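## Task

Place the pencil sharpener into the red box (releasing it is allowed once some part of it is inside), then shut that box using the lid that belongs to it. The result must hold without the robot supporting anything; at the end open the gripper and move the arm away.

## Robot and tools

Robot: a single Kinova Gen3 arm with seven revolute joints, carrying a Robotiq 2F-85 parallel gripper. The only camera is cam_wrist (504x504 pixels), fixed to the wrist. Its nominal frame wrist_camera_optical has +z looking forward, +x to the image right and +y to the image bottom; the real camera may sit up to about 24 mm away and be tilted or rolled by up to about 11 degrees.

Scene frame: origin on the table surface straight under the arm base, +z up, +y to the left when facing along +x. The base itself may be slightly tilted against the table.

execute_actions takes "actions", a list holding zero or one item, plus an optional "pictures" boolean (images come by default). An empty list just reports the current state. A motion item is {"rows": [...], "steps": n}: 1 to 15 rows, n from 1 to 15 (default 15). Each row drives one control step of 1/30 s; if there are fewer rows than steps, the last row is repeated. A wait item is {"steps": n} with n up to 300, counted from the previous result, and time spent writing your reply counts toward it. A refused call moves nothing.

Each row is one flat list of 9 numbers for the one arm, in this order: joint_1 (waist), joint_2 (shoulder), joint_3 (upper arm roll), joint_4 (elbow), joint_5 (forearm roll), joint_6 (wrist pitch), joint_7 (wrist roll), gripper position, gripper speed. The seven joint values are absolute target angles in radians, the same quantity the Joint positions line reports, not offsets. Stated ranges: joints 1, 3, 5, 7 from -69.115 to 69.115; joint_2 -2.250 to 2.250; joint_4 -2.580 to 2.580; joint_6 -2.100 to 2.100. The true end stop may differ by up to 0.013 rad either way. A target beyond a range end by more than 0.013 rad, and farther out than the joint currently is, gets the call refused; a target past the real stop is clipped to it, and the result may then say "joint sent to its limit" (possibly referring to an earlier action still running). Gripper position is absolute in [-1, 1]: +1 fully open (85 mm gap), 0 about 41 mm, about -0.8 where the pads touch, -1 closes until blocked. Gripper speed in [-1, 1] sets finger travel rate: about 20 mm/s at -1, 85 at 0, 150 at +1. Grip force is not selectable; a full close gives roughly 190 to 235 N per pad.

Motion behaviour: joints have speed and acceleration caps and are synchronised so they finish together; reversing a move stops them together. Each step, the commanded angle may lead the measured one by at most 0.304 rad (joints 1 to 4) or 0.266 rad (joints 5 to 7), and if the targets would shift the gripper more than 70 mm from where it is, all targets are pulled back proportionally. So large moves need several calls, and a result may arrive before the arm reaches the target. Between calls the arm keeps heading for the last row sent until it is nearly still or a step is HELD.

Reading results: Joint positions and Joint velocities list joints in row order (rad, rad/s). "joint command not followed" means a clearance check altered or blocked targets (mounting blocks and posts count as part of the arm). HELD marks steps where your row was not fully applied. position_measured_pct is about 50 minus 50 times the finger position: 0 fully open; stopping short of the request below about 90 means something is held or blocking; around 90 or slightly above means the pads closed on nothing or on something very thin.

Gripping: for a firm hold send -1 and keep sending it. For a gentler hold, open first and then request a position just a little narrower than the object. Release by sending a position wider than the object. Stopped fingers stay put until the position number changes by 0.01 or more, but re-close up to the request if the object slips or is lost. Closing pushes the fingertips about 13 mm farther from the wrist, so leave that clearance above surfaces. robotiq_tcp lies at the closed fingertips, 0.162626 m out from the palm along its +z; robotiq_pinch is 0.01875 m behind that, between closed pads; +y of both is the closing direction.

Faults: load limits are 51.3 N m for joints 1 to 4 and 32.3 N m for joints 5 to 7, including a carried object's weight. Hitting one stops the arm for 10 s and drops the rest of the call. Holding loads warms the motors even while you think: MOTOR HOT appears from 60 °C, and at 75 °C an OVER-TEMPERATURE FAULT makes the arm sag until cooled.

zoom_image: {"camera": "cam_wrist", "region": [x0, y0, x1, y1]} in pixels of the latest full image, top-left is (0, 0), region at most 504 by 504. It gives a closer, sharper look and does not move anything.

read_manual: optional "section" (only "licences"); returns licence texts, no motion.

finished_scene: {"scene": n} with the current scene number. It is irreversible, reports whether the goal is met and gives the next task. Replying with no tool call ends all remaining work.

Avoid: knocking or placing anything off the table, dropping objects, slamming, hard impacts or heavy pressing, and lids or items that stay in place only because the gripper holds them. Occasional outside tugs on a held part or nudges on loose items can occur. Move smoothly and efficiently.

Each tool is called after ">>>" as name(argument=value, ...), one argument or row to a line, values as JSON.

## Session

>>> execute_actions(
  actions=[],
)

Scene clock: 0.00 s of 6600.00 s.
position_measured_pct=0.0
Joint positions: [-2.039 -0.616  1.779  2.479  2.861  0.698  0.726]
Joint velocities: [ 0.    -0.    -0.001 -0.002 -0.     0.    -0.   ]
Motor temperatures (°C, as the motors report them): [25 28 26 26 30 27 38]

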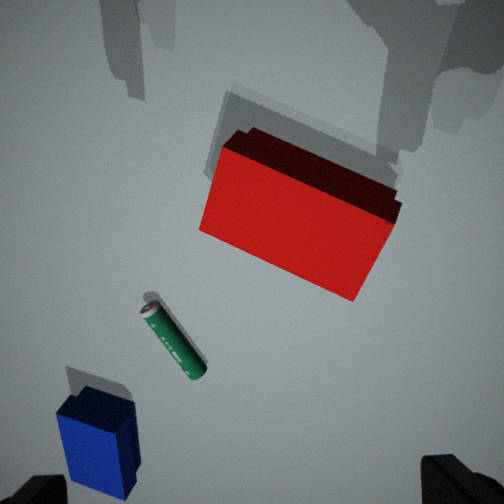

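>>> zoom_image(
  camera="cam_wrist",
  region=[180, 70, 432, 322],
)

>>> zoom_image(
  camera="cam_wrist",
  region=[0, 280, 224, 504],
)

Region (180, 70, 432, 322) of cam_wrist's 504x504 image, scaled by 2.000.

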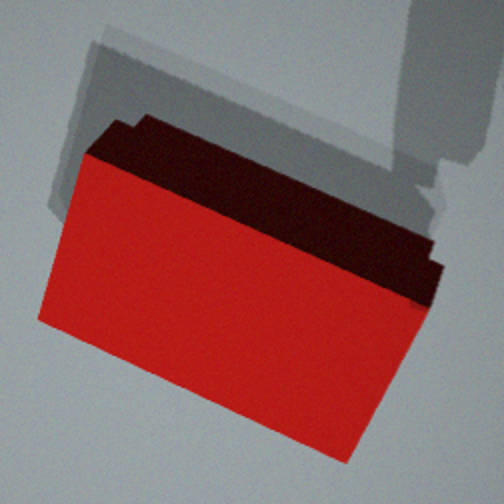

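Region (0, 280, 224, 504) of cam_wrist's 504x504 image, scaled by 2.250.

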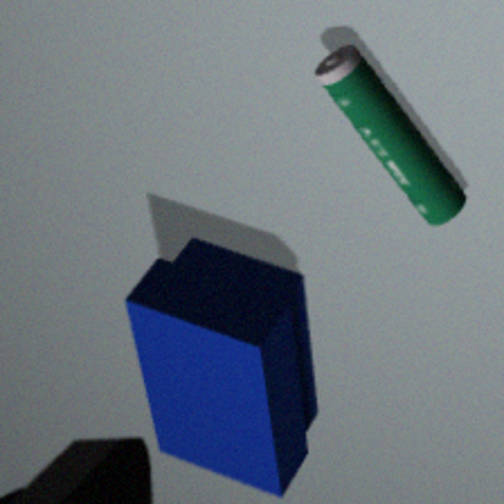

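>>> execute_actions(
  actions=[
    {"rows": [[-1.243,-0.058,0,1.854,0.838,1.527,0.726,1,0]], "steps": 15},
  ],
  pictures=false,
)

>>> execute_actions(
  actions=[
    {"steps": 60},
  ],
)

Scene clock: 72.13 s of 6600.00 s.
position_measured_pct=0.0
Joint positions: [-1.852 -0.43   1.6    2.299  2.703  0.855  0.726]
Joint velocities: [ 0.428  0.426 -0.423 -0.425 -0.373  0.372 -0.   ]
Motor temperatures (°C, as the motors report them): [25 28 26 26 30 27 38]
Steps of this call (steps 1 to 90: nothing new was sent; then 68.63 s passed at rest; steps 91 to 105: all 15 steps of this action). Readings (joint positions | what the end effector reports):
91: [-2.037 -0.614 1.778 2.478 2.860 0.699 0.726] | position_measured_pct=0.0
92: [-2.030 -0.607 1.773 2.474 2.856 0.702 0.726] | position_measured_pct=0.0
94: [-2.002 -0.580 1.750 2.450 2.834 0.723 0.726] | position_measured_pct=0.0
98: [-1.949 -0.527 1.696 2.396 2.787 0.771 0.726] | position_measured_pct=0.0
105: the state above

Scene clock: 74.13 s of 6600.00 s.
position_measured_pct=0.0
Joint positions: [-1.244 -0.058  0.057  1.854  1.23   1.526  0.726]
Joint velocities: [ 0.002  0.002 -0.394  0.002 -1.186  0.004  0.001]
Motor temperatures (°C, as the motors report them): [25 28 26 26 30 27 38]
Steps of this call (steps 1 to 60: the robot went on to your last target). Readings (joint positions | what the end effector reports):
1: [-1.837 -0.416 1.586 2.285 2.690 0.868 0.726] | position_measured_pct=0.0
2: [-1.823 -0.402 1.571 2.271 2.677 0.880 0.726] | position_measured_pct=0.0
4: [-1.793 -0.372 1.542 2.241 2.652 0.906 0.726] | position_measured_pct=0.0
8: [-1.732 -0.313 1.481 2.180 2.598 0.960 0.726] | position_measured_pct=0.0
60: the state above

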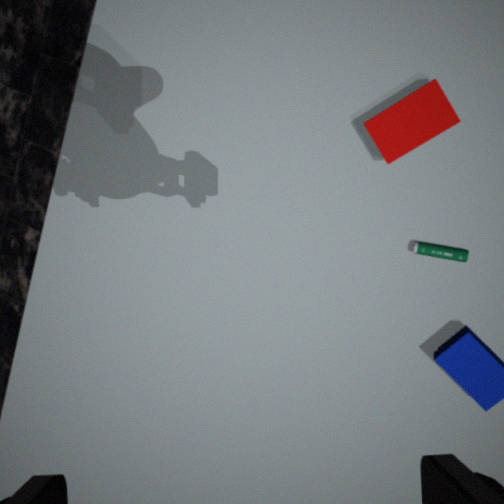

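>>> execute_actions(
  actions=[
    {"steps": 20},
  ],
)

Scene clock: 76.80 s of 6600.00 s.
position_measured_pct=0.0
Joint positions: [-1.243 -0.058  0.     1.854  0.838  1.527  0.726]
Joint velocities: [ 0.     0.002 -0.    -0.003 -0.    -0.    -0.   ]
Motor temperatures (°C, as the motors report them): [25 28 26 26 30 27 38]
Steps of this call (steps 1 to 30: the robot went on to your last target; steps 31 to 80: nothing new was sent). Readings (joint positions | what the end effector reports):
1: [-1.244 -0.058 0.045 1.854 1.190 1.526 0.726] | position_measured_pct=0.0
2: [-1.244 -0.058 0.035 1.854 1.150 1.526 0.726] | position_measured_pct=0.0
4: [-1.244 -0.058 0.021 1.854 1.068 1.526 0.726] | position_measured_pct=0.0
8: [-1.243 -0.058 0.006 1.854 0.913 1.527 0.726] | position_measured_pct=0.0
80: the state above
The arm was judged still, so your last target was given up. Only a new action makes it travel on or press farther. Fingers that are still opening or closing keep moving.

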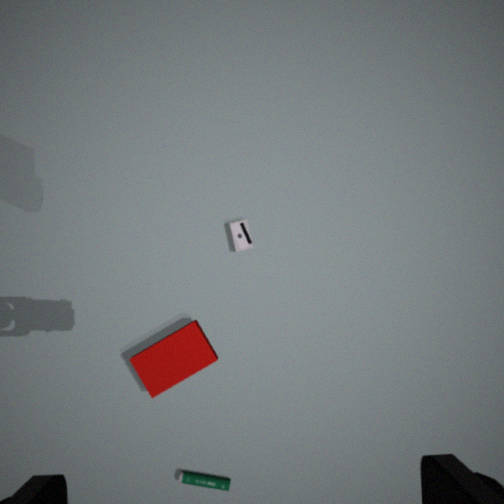

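>>> zoom_image(
  camera="cam_wrist",
  region=[110, 290, 236, 416],
)

>>> zoom_image(
  camera="cam_wrist",
  region=[200, 195, 284, 279],
)

Region (110, 290, 236, 416) of cam_wrist's 504x504 image, scaled by 4.000.

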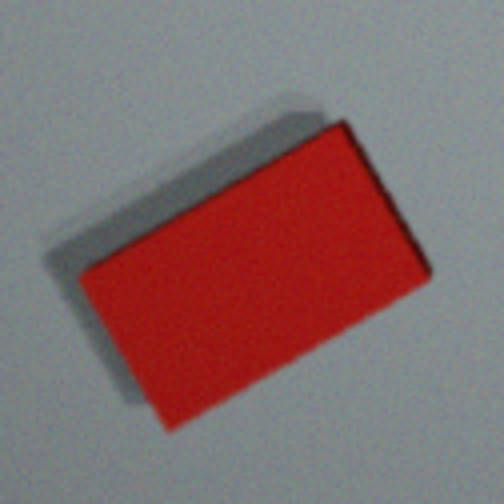

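Region (200, 195, 284, 279) of cam_wrist's 504x504 image, scaled by 6.000.

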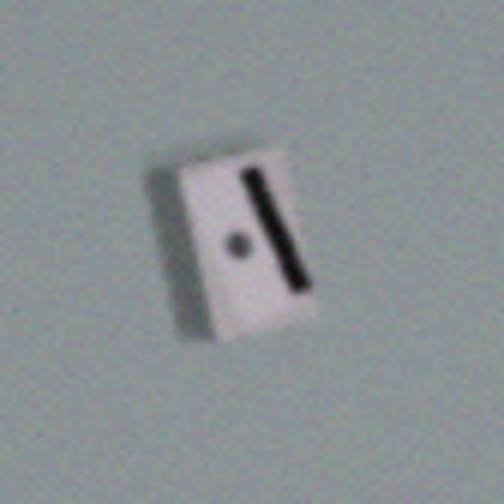

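>>> execute_actions(
  actions=[
    {"rows": [[-1.243,-0.058,0,1.854,0.838,1.527,-0.311,1,0]], "steps": 15},
  ],
  pictures=false,
)

>>> execute_actions(
  actions=[
    {"steps": 30},
  ],
)

Scene clock: 93.43 s of 6600.00 s.
position_measured_pct=0.0
Joint positions: [-1.243 -0.058  0.     1.854  0.838  1.527  0.22 ]
Joint velocities: [ 0.    -0.001 -0.001 -0.001  0.    -0.    -1.216]
Motor temperatures (°C, as the motors report them): [25 28 26 26 30 27 38]
Steps of this call (steps 1 to 90: nothing new was sent; then 13.13 s passed at rest; steps 91 to 105: all 15 steps of this action). Readings (joint positions | what the end effector reports):
91: [-1.243 -0.058 0.000 1.854 0.838 1.527 0.725] | position_measured_pct=0.0
92: [-1.243 -0.058 0.000 1.854 0.838 1.527 0.715] | position_measured_pct=0.0
94: [-1.243 -0.058 0.000 1.854 0.838 1.527 0.665] | position_measured_pct=0.0
98: [-1.243 -0.058 0.000 1.854 0.838 1.527 0.505] | position_measured_pct=0.0
105: the state above

Scene clock: 94.43 s of 6600.00 s.
position_measured_pct=0.0
Joint positions: [-1.243 -0.058  0.     1.854  0.838  1.527 -0.311]
Joint velocities: [-0.    -0.     0.003 -0.001  0.     0.    -0.   ]
Motor temperatures (°C, as the motors report them): [25 28 26 26 30 27 38]
Steps of this call (steps 1 to 30: the robot went on to your last target). Readings (joint positions | what the end effector reports):
1: [-1.243 -0.058 0.000 1.854 0.838 1.527 0.180] | position_measured_pct=0.0
2: [-1.243 -0.058 0.000 1.854 0.838 1.527 0.139] | position_measured_pct=0.0
4: [-1.243 -0.058 0.000 1.854 0.838 1.527 0.058] | position_measured_pct=0.0
8: [-1.243 -0.058 -0.000 1.854 0.838 1.527 -0.105] | position_measured_pct=0.0
30: the state above
The arm was judged still, so your last target was given up. Only a new action makes it travel on or press farther. Fingers that are still opening or closing keep moving.

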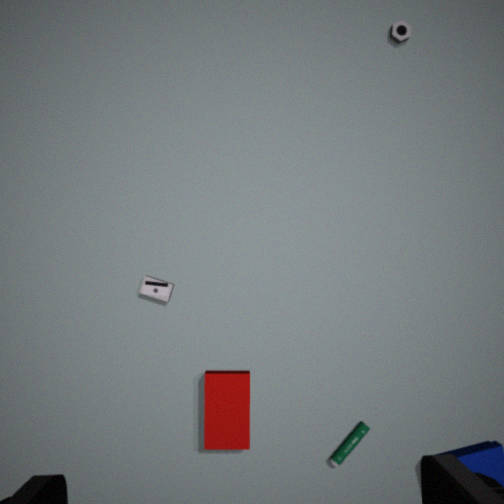

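>>> zoom_image(
  camera="cam_wrist",
  region=[120, 260, 320, 460],
)

Region (120, 260, 320, 460) of cam_wrist's 504x504 image, scaled by 2.520.

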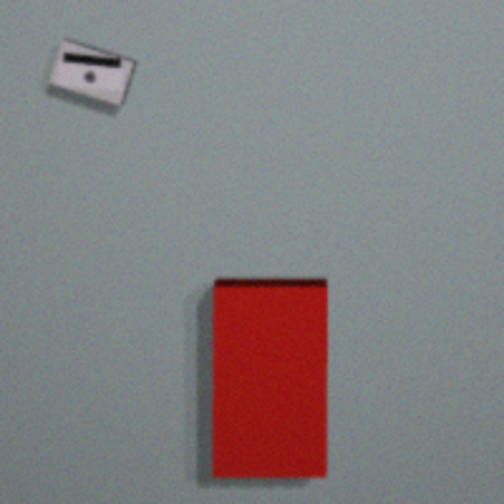

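>>> execute_actions(
  actions=[
    {"rows": [[-0.99,0.033,0,1.906,0.949,1.26,-0.32,1,0]], "steps": 15},
  ],
  pictures=false,
)

>>> execute_actions(
  actions=[
    {"rows": [[-0.733,0.124,0,1.959,1.06,0.99,-0.33,1,0]], "steps": 15},
  ],
  pictures=false,
)

>>> execute_actions(
  actions=[
    {"rows": [[-0.4776,0.215,0,2.0115,1.1709,0.723,-0.339,1,0]], "steps": 15},
  ],
  pictures=false,
)

>>> execute_actions(
  actions=[
    {"steps": 20},
  ],
)

Scene clock: 140.00 s of 6600.00 s.
position_measured_pct=0.0
Joint positions: [-1.     0.03   0.001  1.906  0.948  1.262 -0.32 ]
Joint velocities: [ 0.066  0.018 -0.016  0.005  0.012 -0.039 -0.001]
Motor temperatures (°C, as the motors report them): [25 28 26 26 30 27 38]
Steps of this call (steps 1 to 90: nothing new was sent; then 42.07 s passed at rest; steps 91 to 105: all 15 steps of this action). Readings (joint positions | what the end effector reports):
91: [-1.241 -0.057 -0.000 1.854 0.838 1.526 -0.311] | position_measured_pct=0.0
92: [-1.234 -0.055 -0.001 1.855 0.840 1.521 -0.311] | position_measured_pct=0.0
94: [-1.202 -0.044 -0.001 1.861 0.852 1.493 -0.312] | position_measured_pct=0.0
98: [-1.091 -0.004 -0.000 1.884 0.902 1.374 -0.316] | position_measured_pct=0.0
105: the state above

Scene clock: 140.50 s of 6600.00 s.
position_measured_pct=0.0
Joint positions: [-0.743  0.121  0.001  1.959  1.059  0.993 -0.33 ]
Joint velocities: [ 0.066  0.02  -0.016  0.007  0.016 -0.049 -0.001]
Motor temperatures (°C, as the motors report them): [25 28 26 26 30 27 38]
Steps of this call (steps 1 to 15: all 15 steps of this action). Readings (joint positions | what the end effector reports):
1: [-0.996 0.031 0.000 1.906 0.949 1.260 -0.320] | position_measured_pct=0.0
2: [-0.986 0.034 -0.001 1.907 0.951 1.254 -0.320] | position_measured_pct=0.0
4: [-0.952 0.046 -0.002 1.913 0.963 1.226 -0.321] | position_measured_pct=0.0
8: [-0.838 0.087 -0.000 1.936 1.013 1.107 -0.326] | position_measured_pct=0.0
15: the state above

Scene clock: 141.00 s of 6600.00 s.
position_measured_pct=0.0
Joint positions: [-0.488  0.212  0.001  2.011  1.17   0.726 -0.339]
Joint velocities: [ 0.065  0.019 -0.017  0.005  0.019 -0.051 -0.001]
Motor temperatures (°C, as the motors report them): [25 28 26 26 30 27 38]
Steps of this call (steps 1 to 15: all 15 steps of this action). Readings (joint positions | what the end effector reports):
1: [-0.739 0.122 0.000 1.959 1.060 0.990 -0.330] | position_measured_pct=0.0
2: [-0.729 0.125 -0.001 1.960 1.062 0.984 -0.330] | position_measured_pct=0.0
4: [-0.695 0.137 -0.002 1.966 1.074 0.955 -0.331] | position_measured_pct=0.0
8: [-0.582 0.178 0.000 1.989 1.124 0.837 -0.335] | position_measured_pct=0.0
15: the state above

Scene clock: 141.67 s of 6600.00 s.
position_measured_pct=0.0
Joint positions: [-0.478  0.215  0.     2.011  1.171  0.723 -0.339]
Joint velocities: [ 0.     0.001  0.     0.    -0.    -0.001 -0.   ]
Motor temperatures (°C, as the motors report them): [25 28 26 26 30 27 38]
Steps of this call (steps 1 to 15: the robot went on to your last target; steps 16 to 20: nothing new was sent). Readings (joint positions | what the end effector reports):
1: [-0.485 0.213 0.001 2.011 1.170 0.724 -0.339] | position_measured_pct=0.0
2: [-0.484 0.213 0.000 2.011 1.171 0.724 -0.339] | position_measured_pct=0.0
4: [-0.481 0.214 0.000 2.011 1.171 0.723 -0.339] | position_measured_pct=0.0
8: [-0.479 0.215 0.000 2.012 1.171 0.723 -0.339] | position_measured_pct=0.0
20: the state above
The arm was judged still, so your last target was given up. Only a new action makes it travel on or press farther. Fingers that are still opening or closing keep moving.

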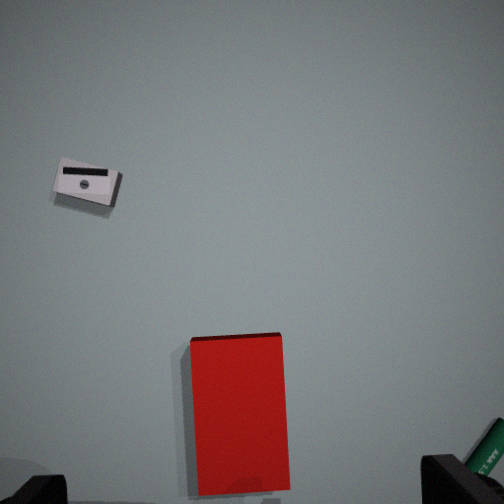

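>>> zoom_image(
  camera="cam_wrist",
  region=[150, 320, 334, 504],
)

>>> zoom_image(
  camera="cam_wrist",
  region=[0, 378, 504, 504],
)

Region (150, 320, 334, 504) of cam_wrist's 504x504 image, scaled by 2.739.

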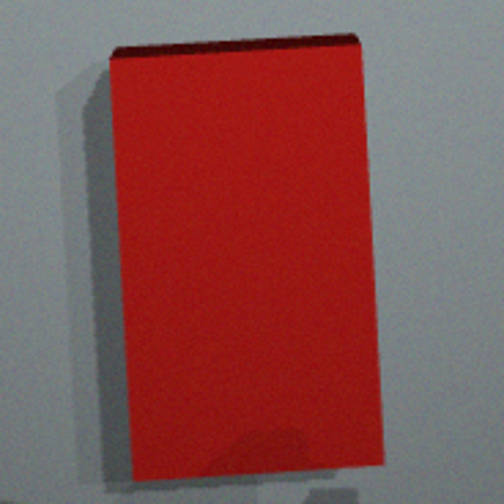

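Region (0, 378, 504, 504) of cam_wrist's 504x504 image, scaled by 1.000; it fills the top 126 rows of this view, and the rest is white.

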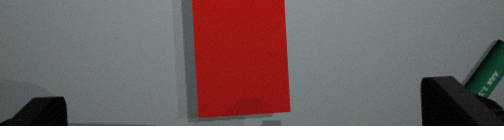

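>>> execute_actions(
  actions=[
    {"rows": [[-0.3644,0.3559,0,1.9884,1.3555,0.6056,-0.4793,0.2,0]], "steps": 15},
  ],
  pictures=false,
)

>>> execute_actions(
  actions=[
    {"steps": 15},
  ],
)

Scene clock: 166.10 s of 6600.00 s.
position_measured_pct=36.5
Joint positions: [-0.367  0.353  0.     1.989  1.355  0.606 -0.479]
Joint velocities: [ 0.022  0.025  0.    -0.     0.005 -0.004 -0.006]
Motor temperatures (°C, as the motors report them): [25 29 26 26 30 27 38]
Steps of this call (steps 1 to 90: nothing new was sent; then 20.93 s passed at rest; steps 91 to 105: all 15 steps of this action). Readings (joint positions | what the end effector reports):
91: [-0.476 0.216 -0.000 2.011 1.172 0.722 -0.340] | position_measured_pct=0.0
92: [-0.470 0.223 -0.001 2.010 1.178 0.718 -0.345] | position_measured_pct=0.4
94: [-0.445 0.253 -0.001 2.005 1.213 0.696 -0.371] | position_measured_pct=4.8
98: [-0.385 0.330 0.001 1.993 1.322 0.627 -0.454] | position_measured_pct=15.9
105: the state above

Scene clock: 166.60 s of 6600.00 s.
position_measured_pct=40.1
Joint positions: [-0.364  0.356  0.     1.988  1.355  0.606 -0.479]
Joint velocities: [ 0.     0.    -0.001 -0.001  0.001 -0.001  0.001]
Motor temperatures (°C, as the motors report them): [25 29 26 26 30 27 38]
Steps of this call (steps 1 to 15: the robot went on to your last target). Readings (joint positions | what the end effector reports):
1: [-0.366 0.354 0.000 1.989 1.355 0.606 -0.479] | position_measured_pct=38.1
2: [-0.366 0.355 0.000 1.988 1.355 0.606 -0.479] | position_measured_pct=38.9
4: [-0.365 0.355 0.000 1.988 1.355 0.606 -0.479] | position_measured_pct=39.7
8: [-0.365 0.356 0.000 1.988 1.355 0.606 -0.479] | position_measured_pct=40.1
15: the state above
The arm was judged still, so your last target was given up. Only a new action makes it travel on or press farther. Fingers that are still opening or closing keep moving.

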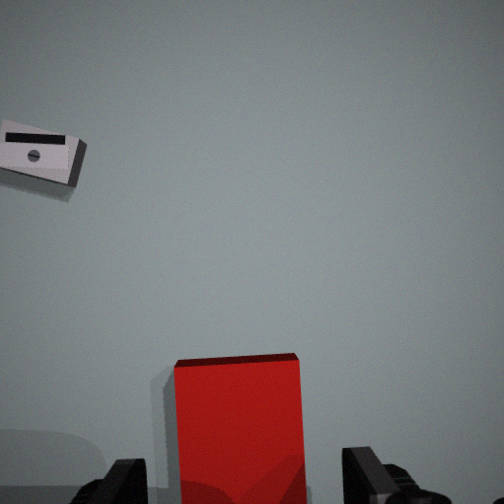

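>>> zoom_image(
  camera="cam_wrist",
  region=[110, 340, 390, 504],
)

Region (110, 340, 390, 504) of cam_wrist's 504x504 image, scaled by 1.800; it fills the top 295 rows of this view, and the rest is white.

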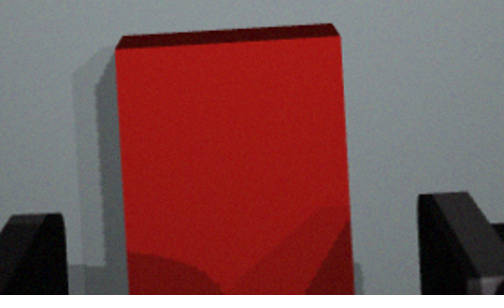

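>>> execute_actions(
  actions=[
    {"rows": [[-0.3248,0.4169,0,1.9661,1.4334,0.5714,-0.539,0.2,0]], "steps": 15},
  ],
)

Scene clock: 175.57 s of 6600.00 s.
position_measured_pct=40.1
Joint positions: [-0.325  0.416  0.     1.966  1.433  0.571 -0.539]
Joint velocities: [ 0.005  0.007  0.    -0.     0.001 -0.002 -0.001]
Motor temperatures (°C, as the motors report them): [25 29 26 26 30 27 38]
Steps of this call (steps 1 to 90: nothing new was sent; then 5.47 s passed at rest; steps 91 to 105: all 15 steps of this action). Readings (joint positions | what the end effector reports):
91: [-0.363 0.357 -0.000 1.988 1.357 0.605 -0.480] | position_measured_pct=40.1
92: [-0.359 0.364 -0.001 1.986 1.363 0.602 -0.485] | position_measured_pct=40.1
94: [-0.342 0.389 -0.001 1.977 1.393 0.589 -0.508] | position_measured_pct=40.1
98: [-0.329 0.411 0.001 1.968 1.429 0.573 -0.536] | position_measured_pct=40.1
105: the state above

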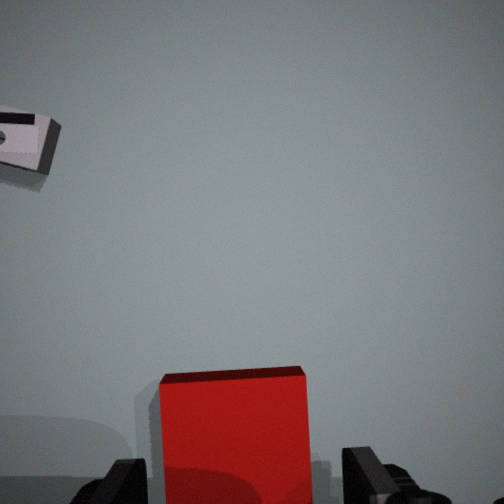

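>>> execute_actions(
  actions=[
    {"rows": [[-0.3205,0.4235,0,1.9637,1.4419,0.5677,-0.5455,0.2,-0.5],[-0.3205,0.4235,0,1.9637,1.4419,0.5677,-0.5455,0.2,-0.5],[-0.3205,0.4235,0,1.9637,1.4419,0.5677,-0.5455,0.2,-0.5],[-0.3205,0.4235,0,1.9637,1.4419,0.5677,-0.5455,-0.3,-0.5]], "steps": 15},
  ],
  pictures=false,
)

>>> execute_actions(
  actions=[
    {"steps": 10},
  ],
)

Scene clock: 182.37 s of 6600.00 s.
position_measured_pct=55.6
Joint positions: [-0.321  0.422 -0.     1.964  1.441  0.568 -0.545]
Joint velocities: [-0.002 -0.008 -0.003  0.005 -0.004  0.001 -0.002]
Motor temperatures (°C, as the motors report them): [25 29 26 26 30 27 38]
Steps of this call (steps 1 to 15: the robot went on to your last target; steps 16 to 90: nothing new was sent; then 3.30 s passed at rest; steps 91 to 105: all 15 steps of this action). Readings (joint positions | what the end effector reports):
91: [-0.324 0.418 -0.000 1.966 1.434 0.571 -0.539] | position_measured_pct=40.1
92: [-0.323 0.420 -0.000 1.965 1.436 0.570 -0.541] | position_measured_pct=40.1
94: [-0.322 0.422 0.000 1.964 1.439 0.569 -0.544] | position_measured_pct=40.1
98: [-0.321 0.423 0.000 1.964 1.441 0.568 -0.545] | position_measured_pct=44.4
105: the state above

Scene clock: 182.70 s of 6600.00 s.
position_measured_pct=58.7
Joint positions: [-0.321  0.422 -0.     1.965  1.441  0.568 -0.545]
Joint velocities: [-0.     0.001  0.001 -0.     0.001 -0.     0.001]
Motor temperatures (°C, as the motors report them): [25 29 26 26 30 27 38]
Steps of this call (steps 1 to 10: the robot went on to your last target). Readings (joint positions | what the end effector reports):
1: [-0.321 0.422 -0.000 1.965 1.441 0.568 -0.545] | position_measured_pct=56.7
2: [-0.321 0.422 -0.000 1.965 1.441 0.568 -0.545] | position_measured_pct=57.5
4: [-0.321 0.422 -0.000 1.965 1.441 0.568 -0.545] | position_measured_pct=58.3
8: [-0.321 0.422 -0.000 1.965 1.441 0.568 -0.545] | position_measured_pct=58.7
10: the state above

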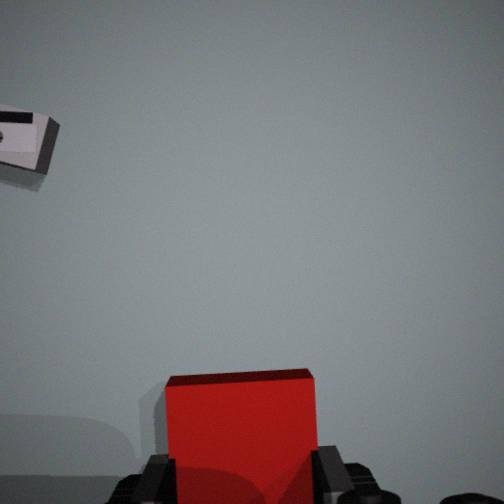

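>>> execute_actions(
  actions=[
    {"rows": [[-0.3235,0.419,0,1.9653,1.436,0.5702,-0.541,-0.3,-0.5],[-0.3265,0.4145,0,1.967,1.4304,0.5727,-0.5367,-0.3,-0.5],[-0.3295,0.41,0,1.9686,1.4246,0.5753,-0.5323,-0.3,-0.5],[-0.3324,0.4055,0,1.9703,1.4189,0.5778,-0.5279,-0.3,-0.5],[-0.3353,0.401,0,1.9719,1.4131,0.5803,-0.5234,-0.3,-0.5],[-0.3382,0.3965,0,1.9736,1.4073,0.5829,-0.519,-0.3,-0.5],[-0.3411,0.392,0,1.9752,1.4016,0.5854,-0.5146,-0.3,-0.5],[-0.344,0.3875,0,1.9769,1.3958,0.5879,-0.5102,-0.3,-0.5],[-0.3469,0.383,0,1.9785,1.39,0.5904,-0.5058,-0.3,-0.5],[-0.3498,0.3785,0,1.9802,1.3843,0.593,-0.5014,-0.3,-0.5],[-0.3527,0.374,0,1.9818,1.3785,0.5955,-0.497,-0.3,-0.5],[-0.3556,0.3695,0,1.9835,1.3728,0.598,-0.4925,-0.3,-0.5],[-0.3585,0.365,0,1.9851,1.367,0.6005,-0.4881,-0.3,-0.5],[-0.3615,0.3605,0,1.9868,1.3613,0.6031,-0.4837,-0.3,-0.5],[-0.3644,0.3559,0,1.9884,1.3555,0.6056,-0.4793,-0.3,-0.5]], "steps": 15},
  ],
)

Scene clock: 190.10 s of 6600.00 s.
position_measured_pct=58.7
Joint positions: [-0.355  0.37   0.     1.983  1.374  0.598 -0.493]
Joint velocities: [-0.086 -0.134 -0.001  0.049 -0.171  0.076  0.131]
Motor temperatures (°C, as the motors report them): [25 29 26 26 30 27 38]
Steps of this call (steps 1 to 15: the robot went on to your last target; steps 16 to 90: nothing new was sent; then 3.90 s passed at rest; steps 91 to 105: all 15 steps of this action). Readings (joint positions | what the end effector reports):
91: [-0.322 0.421 -0.000 1.965 1.441 0.569 -0.545] | position_measured_pct=58.7
92: [-0.323 0.420 -0.000 1.965 1.439 0.569 -0.544] | position_measured_pct=58.7
94: [-0.326 0.415 0.000 1.967 1.433 0.572 -0.539] | position_measured_pct=58.7
98: [-0.336 0.400 0.000 1.972 1.413 0.580 -0.523] | position_measured_pct=58.7
105: the state above

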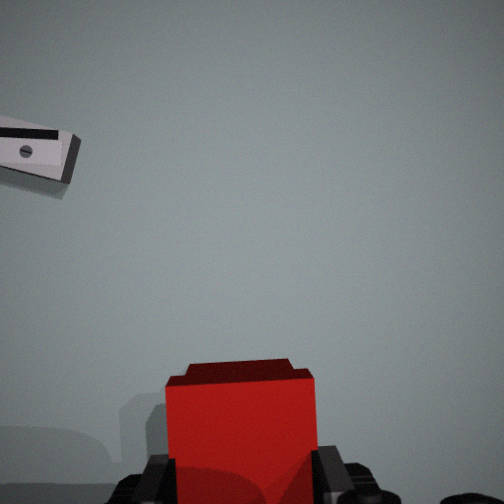

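>>> execute_actions(
  actions=[
    {"rows": [[-0.4586,0.412,0,2.04,1.437,0.651,-0.673,-0.3,-0.5],[-0.4586,0.412,0,2.04,1.437,0.651,-0.673,-0.3,-0.5],[-0.4586,0.412,0,2.04,1.437,0.651,-0.673,-0.3,-0.5],[-0.4586,0.412,0,2.04,1.437,0.651,-0.673,-0.3,-0.5],[-0.4586,0.412,0,2.04,1.437,0.651,-0.673,-0.3,-0.5],[-0.4586,0.412,0,2.04,1.437,0.651,-0.673,-0.3,-0.5],[-0.5527,0.4768,0,2.0883,1.5188,0.6963,-0.8669,-0.3,-0.5]], "steps": 15},
  ],
  pictures=false,
)

>>> execute_actions(
  actions=[
    {"steps": 12},
  ],
)

Scene clock: 208.40 s of 6600.00 s.
position_measured_pct=58.7
Joint positions: [-0.543  0.471 -0.001  2.086  1.515  0.693 -0.858]
Joint velocities: [-0.073  0.05   0.006  0.045  0.073  0.045 -0.176]
Motor temperatures (°C, as the motors report them): [25 29 26 26 30 27 38]
Steps of this call (steps 1 to 30: the robot went on to your last target; steps 31 to 160: nothing new was sent; then 12.47 s passed at rest; steps 161 to 175: all 15 steps of this action). Readings (joint positions | what the end effector reports):
161: [-0.366 0.357 0.000 1.989 1.356 0.606 -0.481] | position_measured_pct=58.7
162: [-0.373 0.360 0.001 1.991 1.361 0.609 -0.490] | position_measured_pct=58.7
164: [-0.401 0.377 0.002 2.005 1.382 0.621 -0.541] | position_measured_pct=58.7
168: [-0.460 0.413 0.001 2.039 1.436 0.651 -0.670] | position_measured_pct=58.7
175: the state above

Scene clock: 208.80 s of 6600.00 s.
position_measured_pct=58.7
Joint positions: [-0.552  0.477 -0.     2.088  1.519  0.696 -0.867]
Joint velocities: [-0.002  0.002 -0.     0.002 -0.     0.001 -0.001]
Motor temperatures (°C, as the motors report them): [25 29 26 26 30 27 38]
Steps of this call (steps 1 to 12: the robot went on to your last target). Readings (joint positions | what the end effector reports):
1: [-0.546 0.473 -0.001 2.087 1.516 0.695 -0.862] | position_measured_pct=58.7
2: [-0.547 0.474 -0.001 2.087 1.517 0.695 -0.864] | position_measured_pct=58.7
4: [-0.550 0.475 -0.000 2.088 1.518 0.696 -0.866] | position_measured_pct=58.7
8: [-0.552 0.476 -0.000 2.088 1.519 0.696 -0.867] | position_measured_pct=58.7
12: the state above

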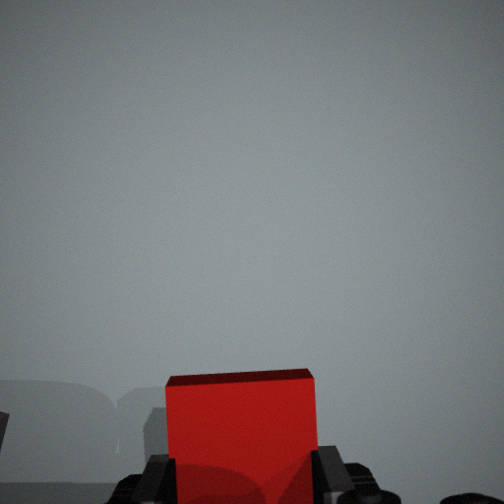

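>>> execute_actions(
  actions=[
    {"rows": [[-0.5257,0.5115,0,2.074,1.567,0.6822,-0.8994,-0.3,-0.5],[-0.5257,0.5115,0,2.074,1.567,0.6822,-0.8994,-0.3,-0.5],[-0.5257,0.5115,0,2.074,1.567,0.6822,-0.8994,-0.3,-0.5],[-0.5257,0.5115,0,2.074,1.567,0.6822,-0.8994,-0.3,-0.5],[-0.5122,0.5289,0,2.0668,1.5912,0.6751,-0.9156,-0.3,-0.5],[-0.5122,0.5289,0,2.0668,1.5912,0.6751,-0.9156,-0.3,-0.5],[-0.5122,0.5289,0,2.0668,1.5912,0.6751,-0.9156,-0.3,-0.5],[-0.4988,0.5462,0,2.0597,1.6153,0.6681,-0.9319,-0.3,-0.5]], "steps": 15},
  ],
  pictures=false,
)

>>> execute_actions(
  actions=[
    {"steps": 8},
  ],
)

Scene clock: 212.97 s of 6600.00 s.
position_measured_pct=58.7
Joint positions: [-0.501  0.544  0.     2.06   1.614  0.669 -0.931]
Joint velocities: [ 0.018  0.023 -0.002 -0.007  0.021 -0.007 -0.014]
Motor temperatures (°C, as the motors report them): [25 29 26 26 30 27 38]
Steps of this call (steps 1 to 15: the robot went on to your last target; steps 16 to 90: nothing new was sent; then 0.67 s passed at rest; steps 91 to 105: all 15 steps of this action). Readings (joint positions | what the end effector reports):
91: [-0.551 0.478 -0.000 2.088 1.520 0.696 -0.868] | position_measured_pct=58.7
92: [-0.546 0.485 -0.001 2.085 1.527 0.694 -0.872] | position_measured_pct=58.7
94: [-0.535 0.500 0.000 2.080 1.548 0.688 -0.887] | position_measured_pct=58.7
98: [-0.518 0.522 0.000 2.070 1.581 0.678 -0.909] | position_measured_pct=58.7
105: the state above

Scene clock: 213.23 s of 6600.00 s.
position_measured_pct=58.7
Joint positions: [-0.499  0.546  0.     2.06   1.615  0.668 -0.932]
Joint velocities: [ 0.002  0.002 -0.003  0.001  0.001  0.     0.001]
Motor temperatures (°C, as the motors report them): [25 29 26 26 30 27 38]
Steps of this call (steps 1 to 8: the robot went on to your last target). Readings (joint positions | what the end effector reports):
1: [-0.500 0.544 0.000 2.060 1.614 0.668 -0.931] | position_measured_pct=58.7
2: [-0.500 0.545 0.000 2.060 1.615 0.668 -0.931] | position_measured_pct=58.7
4: [-0.499 0.545 0.000 2.060 1.615 0.668 -0.932] | position_measured_pct=58.7
8: the state above

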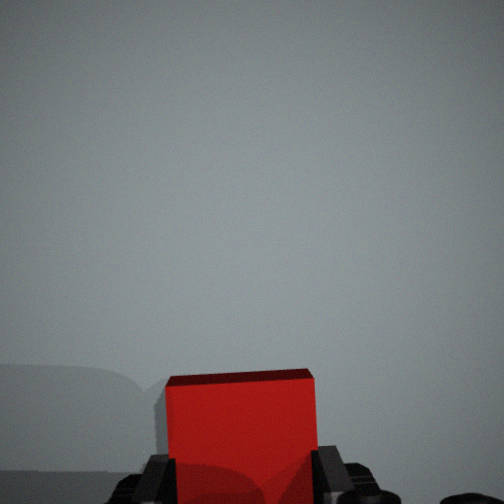

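>>> execute_actions(
  actions=[
    {"rows": [[-0.4971,0.5484,0,2.0588,1.6183,0.6672,-0.9339,-0.3,-0.5],[-0.4954,0.5505,0,2.0579,1.6213,0.6663,-0.936,-0.3,-0.5],[-0.4938,0.5527,0,2.057,1.6244,0.6655,-0.938,-0.3,-0.5],[-0.4921,0.5549,0,2.0561,1.6274,0.6646,-0.94,-0.3,-0.5],[-0.4904,0.557,0,2.0552,1.6304,0.6637,-0.942,-0.3,-0.5],[-0.4887,0.5592,0,2.0543,1.6334,0.6628,-0.944,-0.3,-0.5],[-0.487,0.5614,0,2.0534,1.6364,0.6619,-0.9461,-0.3,-0.5],[-0.4854,0.5635,0,2.0525,1.6394,0.6611,-0.9481,-0.3,-0.5]], "steps": 15},
  ],
  pictures=false,
)

>>> execute_actions(
  actions=[
    {"steps": 8},
  ],
)

Scene clock: 218.63 s of 6600.00 s.
position_measured_pct=58.7
Joint positions: [-0.486  0.563  0.     2.053  1.639  0.661 -0.948]
Joint velocities: [ 0.005  0.006 -0.002 -0.001  0.005 -0.001 -0.003]
Motor temperatures (°C, as the motors report them): [25 29 26 26 30 27 38]
Steps of this call (steps 1 to 15: the robot went on to your last target; steps 16 to 90: nothing new was sent; then 1.90 s passed at rest; steps 91 to 105: all 15 steps of this action). Readings (joint positions | what the end effector reports):
91: [-0.498 0.547 -0.000 2.060 1.616 0.668 -0.932] | position_measured_pct=58.7
92: [-0.498 0.547 -0.000 2.059 1.617 0.668 -0.933] | position_measured_pct=58.7
94: [-0.496 0.550 -0.000 2.058 1.620 0.667 -0.935] | position_measured_pct=58.7
98: [-0.490 0.558 -0.000 2.055 1.631 0.664 -0.942] | position_measured_pct=58.7
105: the state above

Scene clock: 218.90 s of 6600.00 s.
position_measured_pct=58.7
Joint positions: [-0.485  0.563  0.     2.053  1.639  0.661 -0.948]
Joint velocities: [ 0.001  0.    -0.     0.     0.    -0.001 -0.001]
Motor temperatures (°C, as the motors report them): [25 29 26 26 30 27 38]
Steps of this call (steps 1 to 8: the robot went on to your last target). Readings (joint positions | what the end effector reports):
1: [-0.486 0.563 0.000 2.053 1.639 0.661 -0.948] | position_measured_pct=58.7
2: [-0.486 0.563 0.000 2.053 1.639 0.661 -0.948] | position_measured_pct=58.7
4: [-0.486 0.563 0.000 2.053 1.639 0.661 -0.948] | position_measured_pct=58.7
8: the state above

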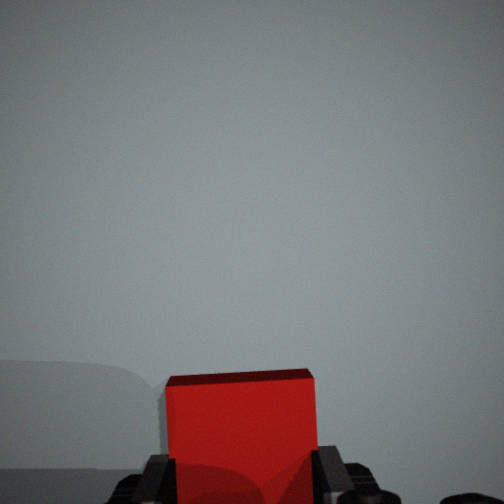

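>>> zoom_image(
  camera="cam_wrist",
  region=[130, 350, 214, 434],
)

Region (130, 350, 214, 434) of cam_wrist's 504x504 image, scaled by 6.000.

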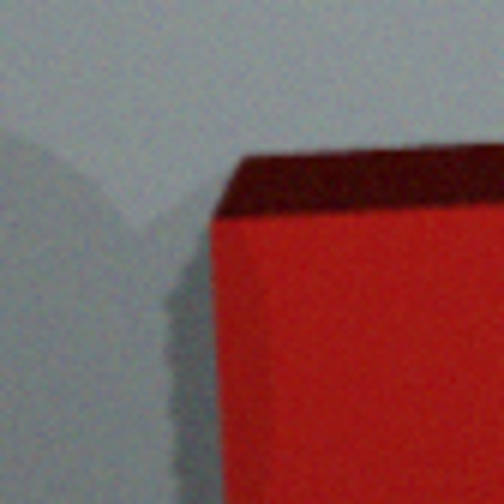

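>>> execute_actions(
  actions=[
    {"rows": [[-0.4837,0.5657,0,2.0516,1.6424,0.6602,-0.9501,-0.3,-0.5],[-0.4837,0.5657,0,2.0516,1.6424,0.6602,-0.9501,-0.3,-0.5],[-0.4837,0.5657,0,2.0516,1.6424,0.6602,-0.9501,-0.3,-0.5],[-0.482,0.5679,0,2.0507,1.6455,0.6593,-0.9522,-0.3,-0.5]], "steps": 15},
  ],
)

Scene clock: 224.53 s of 6600.00 s.
position_measured_pct=58.7
Joint positions: [-0.483  0.565 -0.001  2.053  1.644  0.661 -0.952]
Joint velocities: [ 0.001 -0.001 -0.     0.001  0.     0.001 -0.001]
Motor temperatures (°C, as the motors report them): [25 29 26 26 30 27 38]
Steps of this call (steps 1 to 15: the robot went on to your last target; steps 16 to 90: nothing new was sent; then 2.13 s passed at rest; steps 91 to 105: all 15 steps of this action). Readings (joint positions | what the end effector reports):
91: [-0.485 0.564 -0.000 2.052 1.640 0.661 -0.948] | position_measured_pct=58.7
92: [-0.485 0.565 -0.000 2.052 1.640 0.661 -0.949] | position_measured_pct=58.7
94: [-0.484 0.565 -0.000 2.052 1.642 0.661 -0.950] | position_measured_pct=58.7
98: [-0.484 0.565 -0.001 2.053 1.644 0.661 -0.952] | position_measured_pct=58.7
105: the state above

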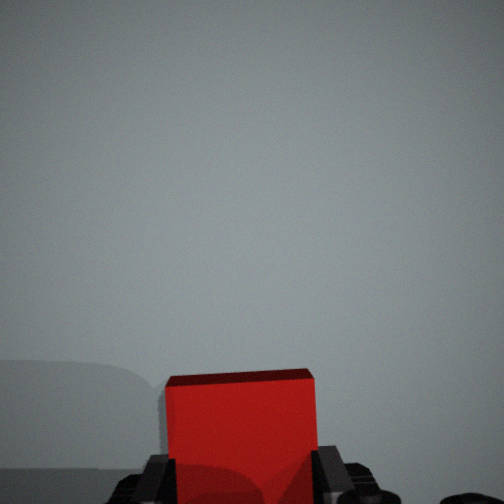

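>>> execute_actions(
  actions=[
    {"rows": [[-0.4854,0.5635,0,2.0525,1.6394,0.6611,-0.9481,-0.3,0],[-0.4854,0.5635,0,2.0525,1.6394,0.6611,-0.9481,-0.3,0],[-0.4854,0.5635,0,2.0525,1.6394,0.6611,-0.9481,0.2,0]], "steps": 12},
  ],
)

>>> execute_actions(
  actions=[
    {"rows": [[-0.5527,0.4768,0,2.0883,1.5188,0.6963,-0.8669,0.2,0]], "steps": 12},
  ],
  pictures=false,
)

>>> execute_actions(
  actions=[
    {"rows": [[-0.4232,0.4034,0,2.3375,1.8609,0.6563,0.1133,-0.15,0]], "steps": 15},
  ],
  pictures=false,
)

>>> execute_actions(
  actions=[
    {"steps": 25},
  ],
)

Scene clock: 240.57 s of 6600.00 s.
position_measured_pct=40.9
Joint positions: [-0.485  0.563 -0.     2.052  1.639  0.661 -0.948]
Joint velocities: [-0.001  0.001 -0.    -0.002 -0.001  0.002  0.001]
Motor temperatures (°C, as the motors report them): [25 29 26 26 30 27 38]
Steps of this call (steps 1 to 15: the robot went on to your last target; steps 16 to 90: nothing new was sent; then 12.63 s passed at rest; steps 91 to 102: all 12 steps of this action). Readings (joint positions | what the end effector reports):
91: [-0.484 0.564 -0.001 2.053 1.644 0.661 -0.952] | position_measured_pct=58.7
92: [-0.485 0.564 -0.000 2.053 1.643 0.660 -0.951] | position_measured_pct=58.7
94: [-0.485 0.563 -0.000 2.052 1.641 0.661 -0.949] | position_measured_pct=58.7
98: [-0.485 0.563 -0.000 2.052 1.640 0.661 -0.948] | position_measured_pct=48.4
102: the state above

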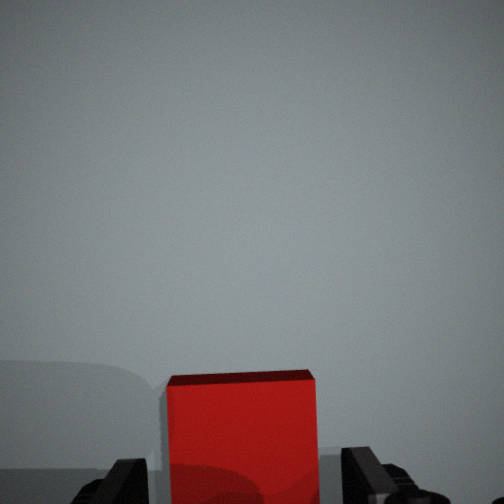

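Scene clock: 240.97 s of 6600.00 s.
position_measured_pct=40.1
Joint positions: [-0.55   0.48  -0.     2.088  1.52   0.696 -0.868]
Joint velocities: [-0.022 -0.027  0.001  0.004 -0.014  0.005  0.008]
Motor temperatures (°C, as the motors report them): [25 29 26 26 30 27 38]
Steps of this call (steps 1 to 12: all 12 steps of this action). Readings (joint positions | what the end effector reports):
1: [-0.487 0.562 0.000 2.053 1.638 0.661 -0.947] | position_measured_pct=40.5
2: [-0.492 0.555 0.001 2.056 1.631 0.663 -0.943] | position_measured_pct=40.1
4: [-0.515 0.526 0.001 2.067 1.595 0.674 -0.918] | position_measured_pct=40.1
8: [-0.545 0.486 -0.001 2.085 1.528 0.693 -0.873] | position_measured_pct=40.1
12: the state above

Scene clock: 241.47 s of 6600.00 s.
position_measured_pct=57.5
Joint positions: [-0.433  0.409  0.     2.322  1.835  0.659 -0.417]
Joint velocities: [ 0.077 -0.045 -0.002  0.143  0.24  -0.022  1.216]
Motor temperatures (°C, as the motors report them): [25 29 26 26 30 27 38]
Steps of this call (steps 1 to 15: all 15 steps of this action). Readings (joint positions | what the end effector reports):
1: [-0.550 0.479 -0.000 2.089 1.521 0.696 -0.867] | position_measured_pct=40.1
2: [-0.546 0.476 -0.001 2.094 1.526 0.694 -0.861] | position_measured_pct=40.5
4: [-0.531 0.465 -0.002 2.121 1.555 0.689 -0.832] | position_measured_pct=44.4
8: [-0.477 0.434 0.000 2.228 1.684 0.674 -0.701] | position_measured_pct=55.2
15: the state above

Scene clock: 242.30 s of 6600.00 s.
position_measured_pct=57.5
Joint positions: [-0.423  0.403  0.     2.337  1.861  0.656  0.113]
Joint velocities: [ 0.     0.     0.001  0.     0.001 -0.001  0.003]
Motor temperatures (°C, as the motors report them): [25 29 26 26 30 27 38]
Steps of this call (steps 1 to 25: the robot went on to your last target). Readings (joint positions | what the end effector reports):
1: [-0.431 0.408 0.000 2.326 1.842 0.658 -0.376] | position_measured_pct=57.5
2: [-0.429 0.407 0.000 2.329 1.847 0.658 -0.336] | position_measured_pct=57.5
4: [-0.427 0.405 0.000 2.333 1.854 0.657 -0.254] | position_measured_pct=57.5
8: [-0.424 0.404 0.000 2.336 1.859 0.656 -0.092] | position_measured_pct=57.5
25: the state above

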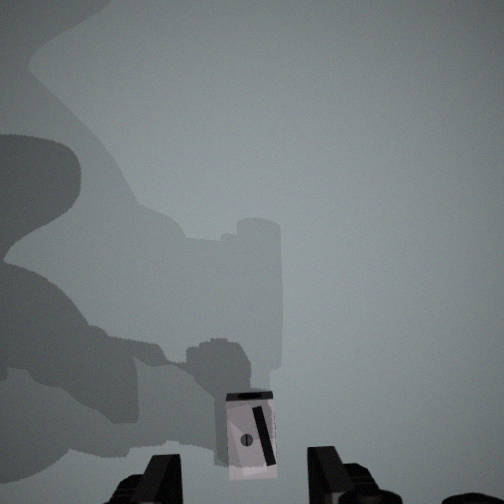

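>>> zoom_image(
  camera="cam_wrist",
  region=[170, 378, 338, 504],
)

Region (170, 378, 338, 504) of cam_wrist's 504x504 image, scaled by 3.000; it fills the top 378 rows of this view, and the rest is white.

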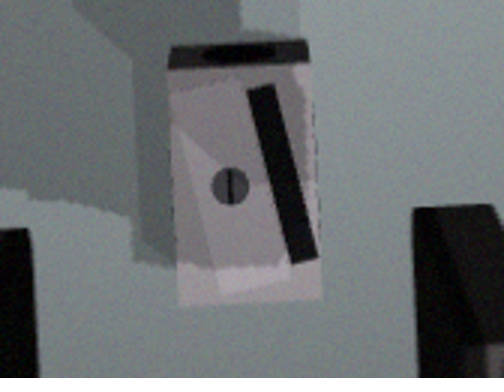

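>>> execute_actions(
  actions=[
    {"rows": [[-0.3631,0.4826,0,2.3209,2.0025,0.6602,-0.0062,-0.15,0],[-0.3631,0.4826,0,2.3209,2.0025,0.6602,-0.0062,-0.15,0],[-0.3631,0.4826,0,2.3209,2.0025,0.6602,-0.0062,-0.15,0],[-0.3631,0.4826,0,2.3209,2.0025,0.6602,-0.0062,-0.15,0],[-0.3631,0.4826,0,2.3209,2.0025,0.6602,-0.0062,-0.15,0],[-0.3631,0.4826,0,2.3209,2.0025,0.6602,-0.0062,-0.15,0],[-0.3631,0.4826,0,2.3209,2.0025,0.6602,-0.0062,-0.15,0],[-0.3531,0.4958,0,2.3182,2.026,0.6609,-0.026,-0.15,0],[-0.3531,0.4958,0,2.3182,2.026,0.6609,-0.026,-0.15,0],[-0.3531,0.4958,0,2.3182,2.026,0.6609,-0.026,-0.15,0],[-0.3431,0.509,0,2.3154,2.0497,0.6615,-0.046,-0.15,0]], "steps": 15},
  ],
  pictures=false,
)

>>> execute_actions(
  actions=[
    {"steps": 12},
  ],
)

Scene clock: 252.17 s of 6600.00 s.
position_measured_pct=57.5
Joint positions: [-0.347  0.504  0.     2.316  2.043  0.661 -0.041]
Joint velocities: [ 0.033  0.044  0.001 -0.009  0.087  0.003 -0.075]
Motor temperatures (°C, as the motors report them): [25 29 26 26 30 27 38]
Steps of this call (steps 1 to 15: the robot went on to your last target; steps 16 to 90: nothing new was sent; then 6.37 s passed at rest; steps 91 to 105: all 15 steps of this action). Readings (joint positions | what the end effector reports):
91: [-0.422 0.405 -0.000 2.337 1.862 0.656 0.112] | position_measured_pct=57.5
92: [-0.416 0.412 -0.001 2.336 1.871 0.657 0.105] | position_measured_pct=57.5
94: [-0.394 0.441 -0.001 2.330 1.917 0.658 0.066] | position_measured_pct=57.5
98: [-0.369 0.475 0.000 2.322 1.993 0.660 0.002] | position_measured_pct=57.5
105: the state above

Scene clock: 252.57 s of 6600.00 s.
position_measured_pct=57.5
Joint positions: [-0.343  0.509  0.     2.315  2.05   0.661 -0.046]
Joint velocities: [ 0.001  0.001 -0.001 -0.001  0.001  0.    -0.002]
Motor temperatures (°C, as the motors report them): [25 29 26 26 30 27 38]
Steps of this call (steps 1 to 12: the robot went on to your last target). Readings (joint positions | what the end effector reports):
1: [-0.346 0.505 0.000 2.316 2.046 0.661 -0.043] | position_measured_pct=57.5
2: [-0.345 0.506 0.000 2.316 2.047 0.661 -0.044] | position_measured_pct=57.5
4: [-0.344 0.507 0.000 2.316 2.049 0.661 -0.045] | position_measured_pct=57.5
8: [-0.344 0.509 0.000 2.315 2.049 0.661 -0.046] | position_measured_pct=57.5
12: the state above

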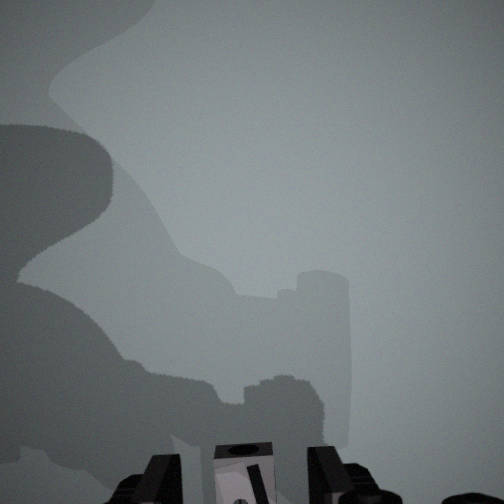

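>>> execute_actions(
  actions=[
    {"rows": [[-0.3431,0.509,0,2.3154,2.0497,0.6615,-0.046,-0.72,-0.3]], "steps": 15},
  ],
)

Scene clock: 258.17 s of 6600.00 s.
position_measured_pct=80.2
Joint positions: [-0.343  0.508 -0.     2.316  2.05   0.662 -0.046]
Joint velocities: [-0.     0.001  0.001  0.001 -0.    -0.001  0.001]
Motor temperatures (°C, as the motors report them): [25 29 26 26 30 27 38]
Steps of this call (steps 1 to 15: the robot went on to your last target; steps 16 to 90: nothing new was sent; then 2.10 s passed at rest; steps 91 to 105: all 15 steps of this action). Readings (joint positions | what the end effector reports):
91: [-0.343 0.509 -0.000 2.315 2.050 0.662 -0.046] | position_measured_pct=57.5
92: [-0.343 0.509 -0.000 2.315 2.050 0.662 -0.046] | position_measured_pct=57.9
94: [-0.343 0.509 -0.000 2.315 2.050 0.662 -0.046] | position_measured_pct=61.1
98: [-0.343 0.509 0.000 2.315 2.050 0.662 -0.046] | position_measured_pct=69.8
105: the state above

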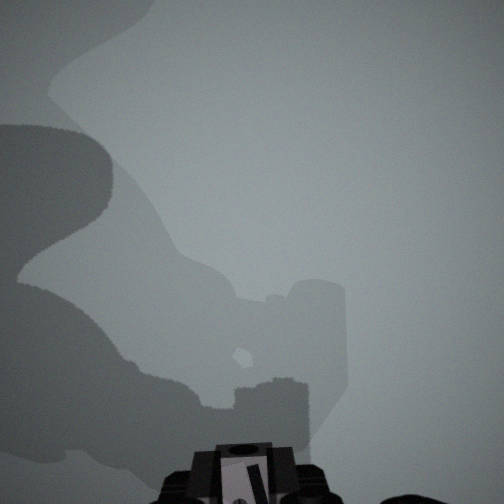

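>>> execute_actions(
  actions=[
    {"rows": [[-0.4232,0.4034,0,2.3375,1.8609,0.6563,0.1133,-0.72,-0.3]], "steps": 13},
  ],
  pictures=false,
)

>>> execute_actions(
  actions=[
    {"rows": [[-0.4036,0.383,0,2.221,1.692,0.639,-0.084,-0.72,-0.3],[-0.4036,0.383,0,2.221,1.692,0.639,-0.084,-0.72,-0.3],[-0.4036,0.383,0,2.221,1.692,0.639,-0.084,-0.72,-0.3],[-0.4036,0.383,0,2.221,1.692,0.639,-0.084,-0.72,-0.3],[-0.4036,0.383,0,2.221,1.692,0.639,-0.084,-0.72,-0.3],[-0.384,0.365,0,2.105,1.524,0.622,-0.282,-0.72,-0.3],[-0.384,0.365,0,2.105,1.524,0.622,-0.282,-0.72,-0.3],[-0.384,0.365,0,2.105,1.524,0.622,-0.282,-0.72,-0.3],[-0.384,0.365,0,2.105,1.524,0.622,-0.282,-0.72,-0.3],[-0.384,0.365,0,2.105,1.524,0.622,-0.282,-0.72,-0.3],[-0.3644,0.3559,0,1.9884,1.3555,0.6056,-0.4793,-0.72,-0.3]], "steps": 15},
  ],
  pictures=false,
)

>>> execute_actions(
  actions=[
    {"steps": 20},
  ],
)

Scene clock: 266.47 s of 6600.00 s.
position_measured_pct=80.6
Joint positions: [-0.421  0.407 -0.     2.337  1.862  0.656  0.112]
Joint velocities: [-0.023 -0.027  0.    -0.    -0.011 -0.     0.011]
Motor temperatures (°C, as the motors report them): [25 29 26 26 30 27 38]
Steps of this call (steps 1 to 15: the robot went on to your last target; steps 16 to 90: nothing new was sent; then 4.87 s passed at rest; steps 91 to 103: all 13 steps of this action). Readings (joint positions | what the end effector reports):
91: [-0.345 0.507 0.000 2.316 2.048 0.661 -0.045] | position_measured_pct=80.6
92: [-0.350 0.500 0.001 2.317 2.039 0.661 -0.037] | position_measured_pct=80.6
94: [-0.374 0.470 0.001 2.323 1.992 0.660 0.002] | position_measured_pct=80.6
98: [-0.413 0.416 -0.001 2.335 1.882 0.657 0.096] | position_measured_pct=80.6
103: the state above

Scene clock: 266.97 s of 6600.00 s.
position_measured_pct=80.6
Joint positions: [-0.375  0.362  0.     2.054  1.45   0.615 -0.36 ]
Joint velocities: [ 0.099 -0.064  0.002 -0.644 -0.931 -0.091 -1.149]
Motor temperatures (°C, as the motors report them): [25 29 26 26 30 27 38]
Steps of this call (steps 1 to 15: all 15 steps of this action). Readings (joint positions | what the end effector reports):
1: [-0.421 0.405 -0.000 2.337 1.860 0.656 0.111] | position_measured_pct=80.6
2: [-0.420 0.404 -0.000 2.331 1.852 0.655 0.103] | position_measured_pct=80.6
4: [-0.415 0.397 -0.000 2.305 1.813 0.651 0.059] | position_measured_pct=80.6
8: [-0.401 0.383 -0.000 2.216 1.684 0.638 -0.087] | position_measured_pct=80.6
15: the state above

Scene clock: 267.63 s of 6600.00 s.
position_measured_pct=80.6
Joint positions: [-0.364  0.356  0.     1.988  1.356  0.606 -0.479]
Joint velocities: [ 0.    -0.    -0.001  0.001 -0.001 -0.002 -0.   ]
Motor temperatures (°C, as the motors report them): [25 29 26 26 30 27 38]
Steps of this call (steps 1 to 20: the robot went on to your last target). Readings (joint positions | what the end effector reports):
1: [-0.372 0.361 0.000 2.034 1.421 0.612 -0.396] | position_measured_pct=80.6
2: [-0.370 0.359 0.000 2.017 1.397 0.610 -0.425] | position_measured_pct=80.6
4: [-0.367 0.357 0.000 1.997 1.368 0.607 -0.464] | position_measured_pct=80.6
8: [-0.365 0.356 -0.000 1.989 1.357 0.606 -0.478] | position_measured_pct=80.6
20: the state above

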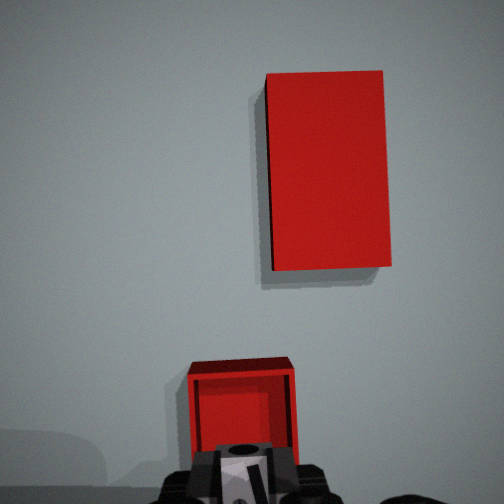

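>>> zoom_image(
  camera="cam_wrist",
  region=[160, 340, 328, 504],
)

Region (160, 340, 328, 504) of cam_wrist's 504x504 image, scaled by 3.000; it fills the top 492 rows of this view, and the rest is white.

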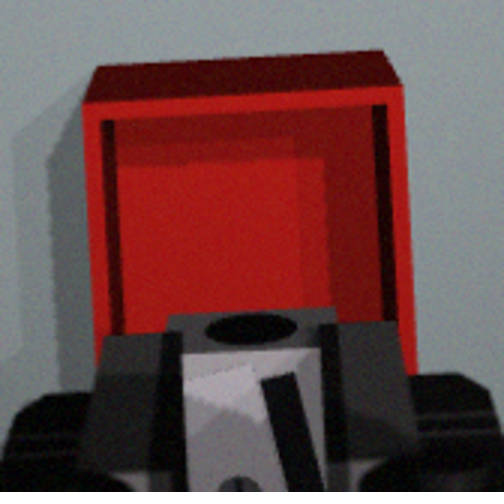

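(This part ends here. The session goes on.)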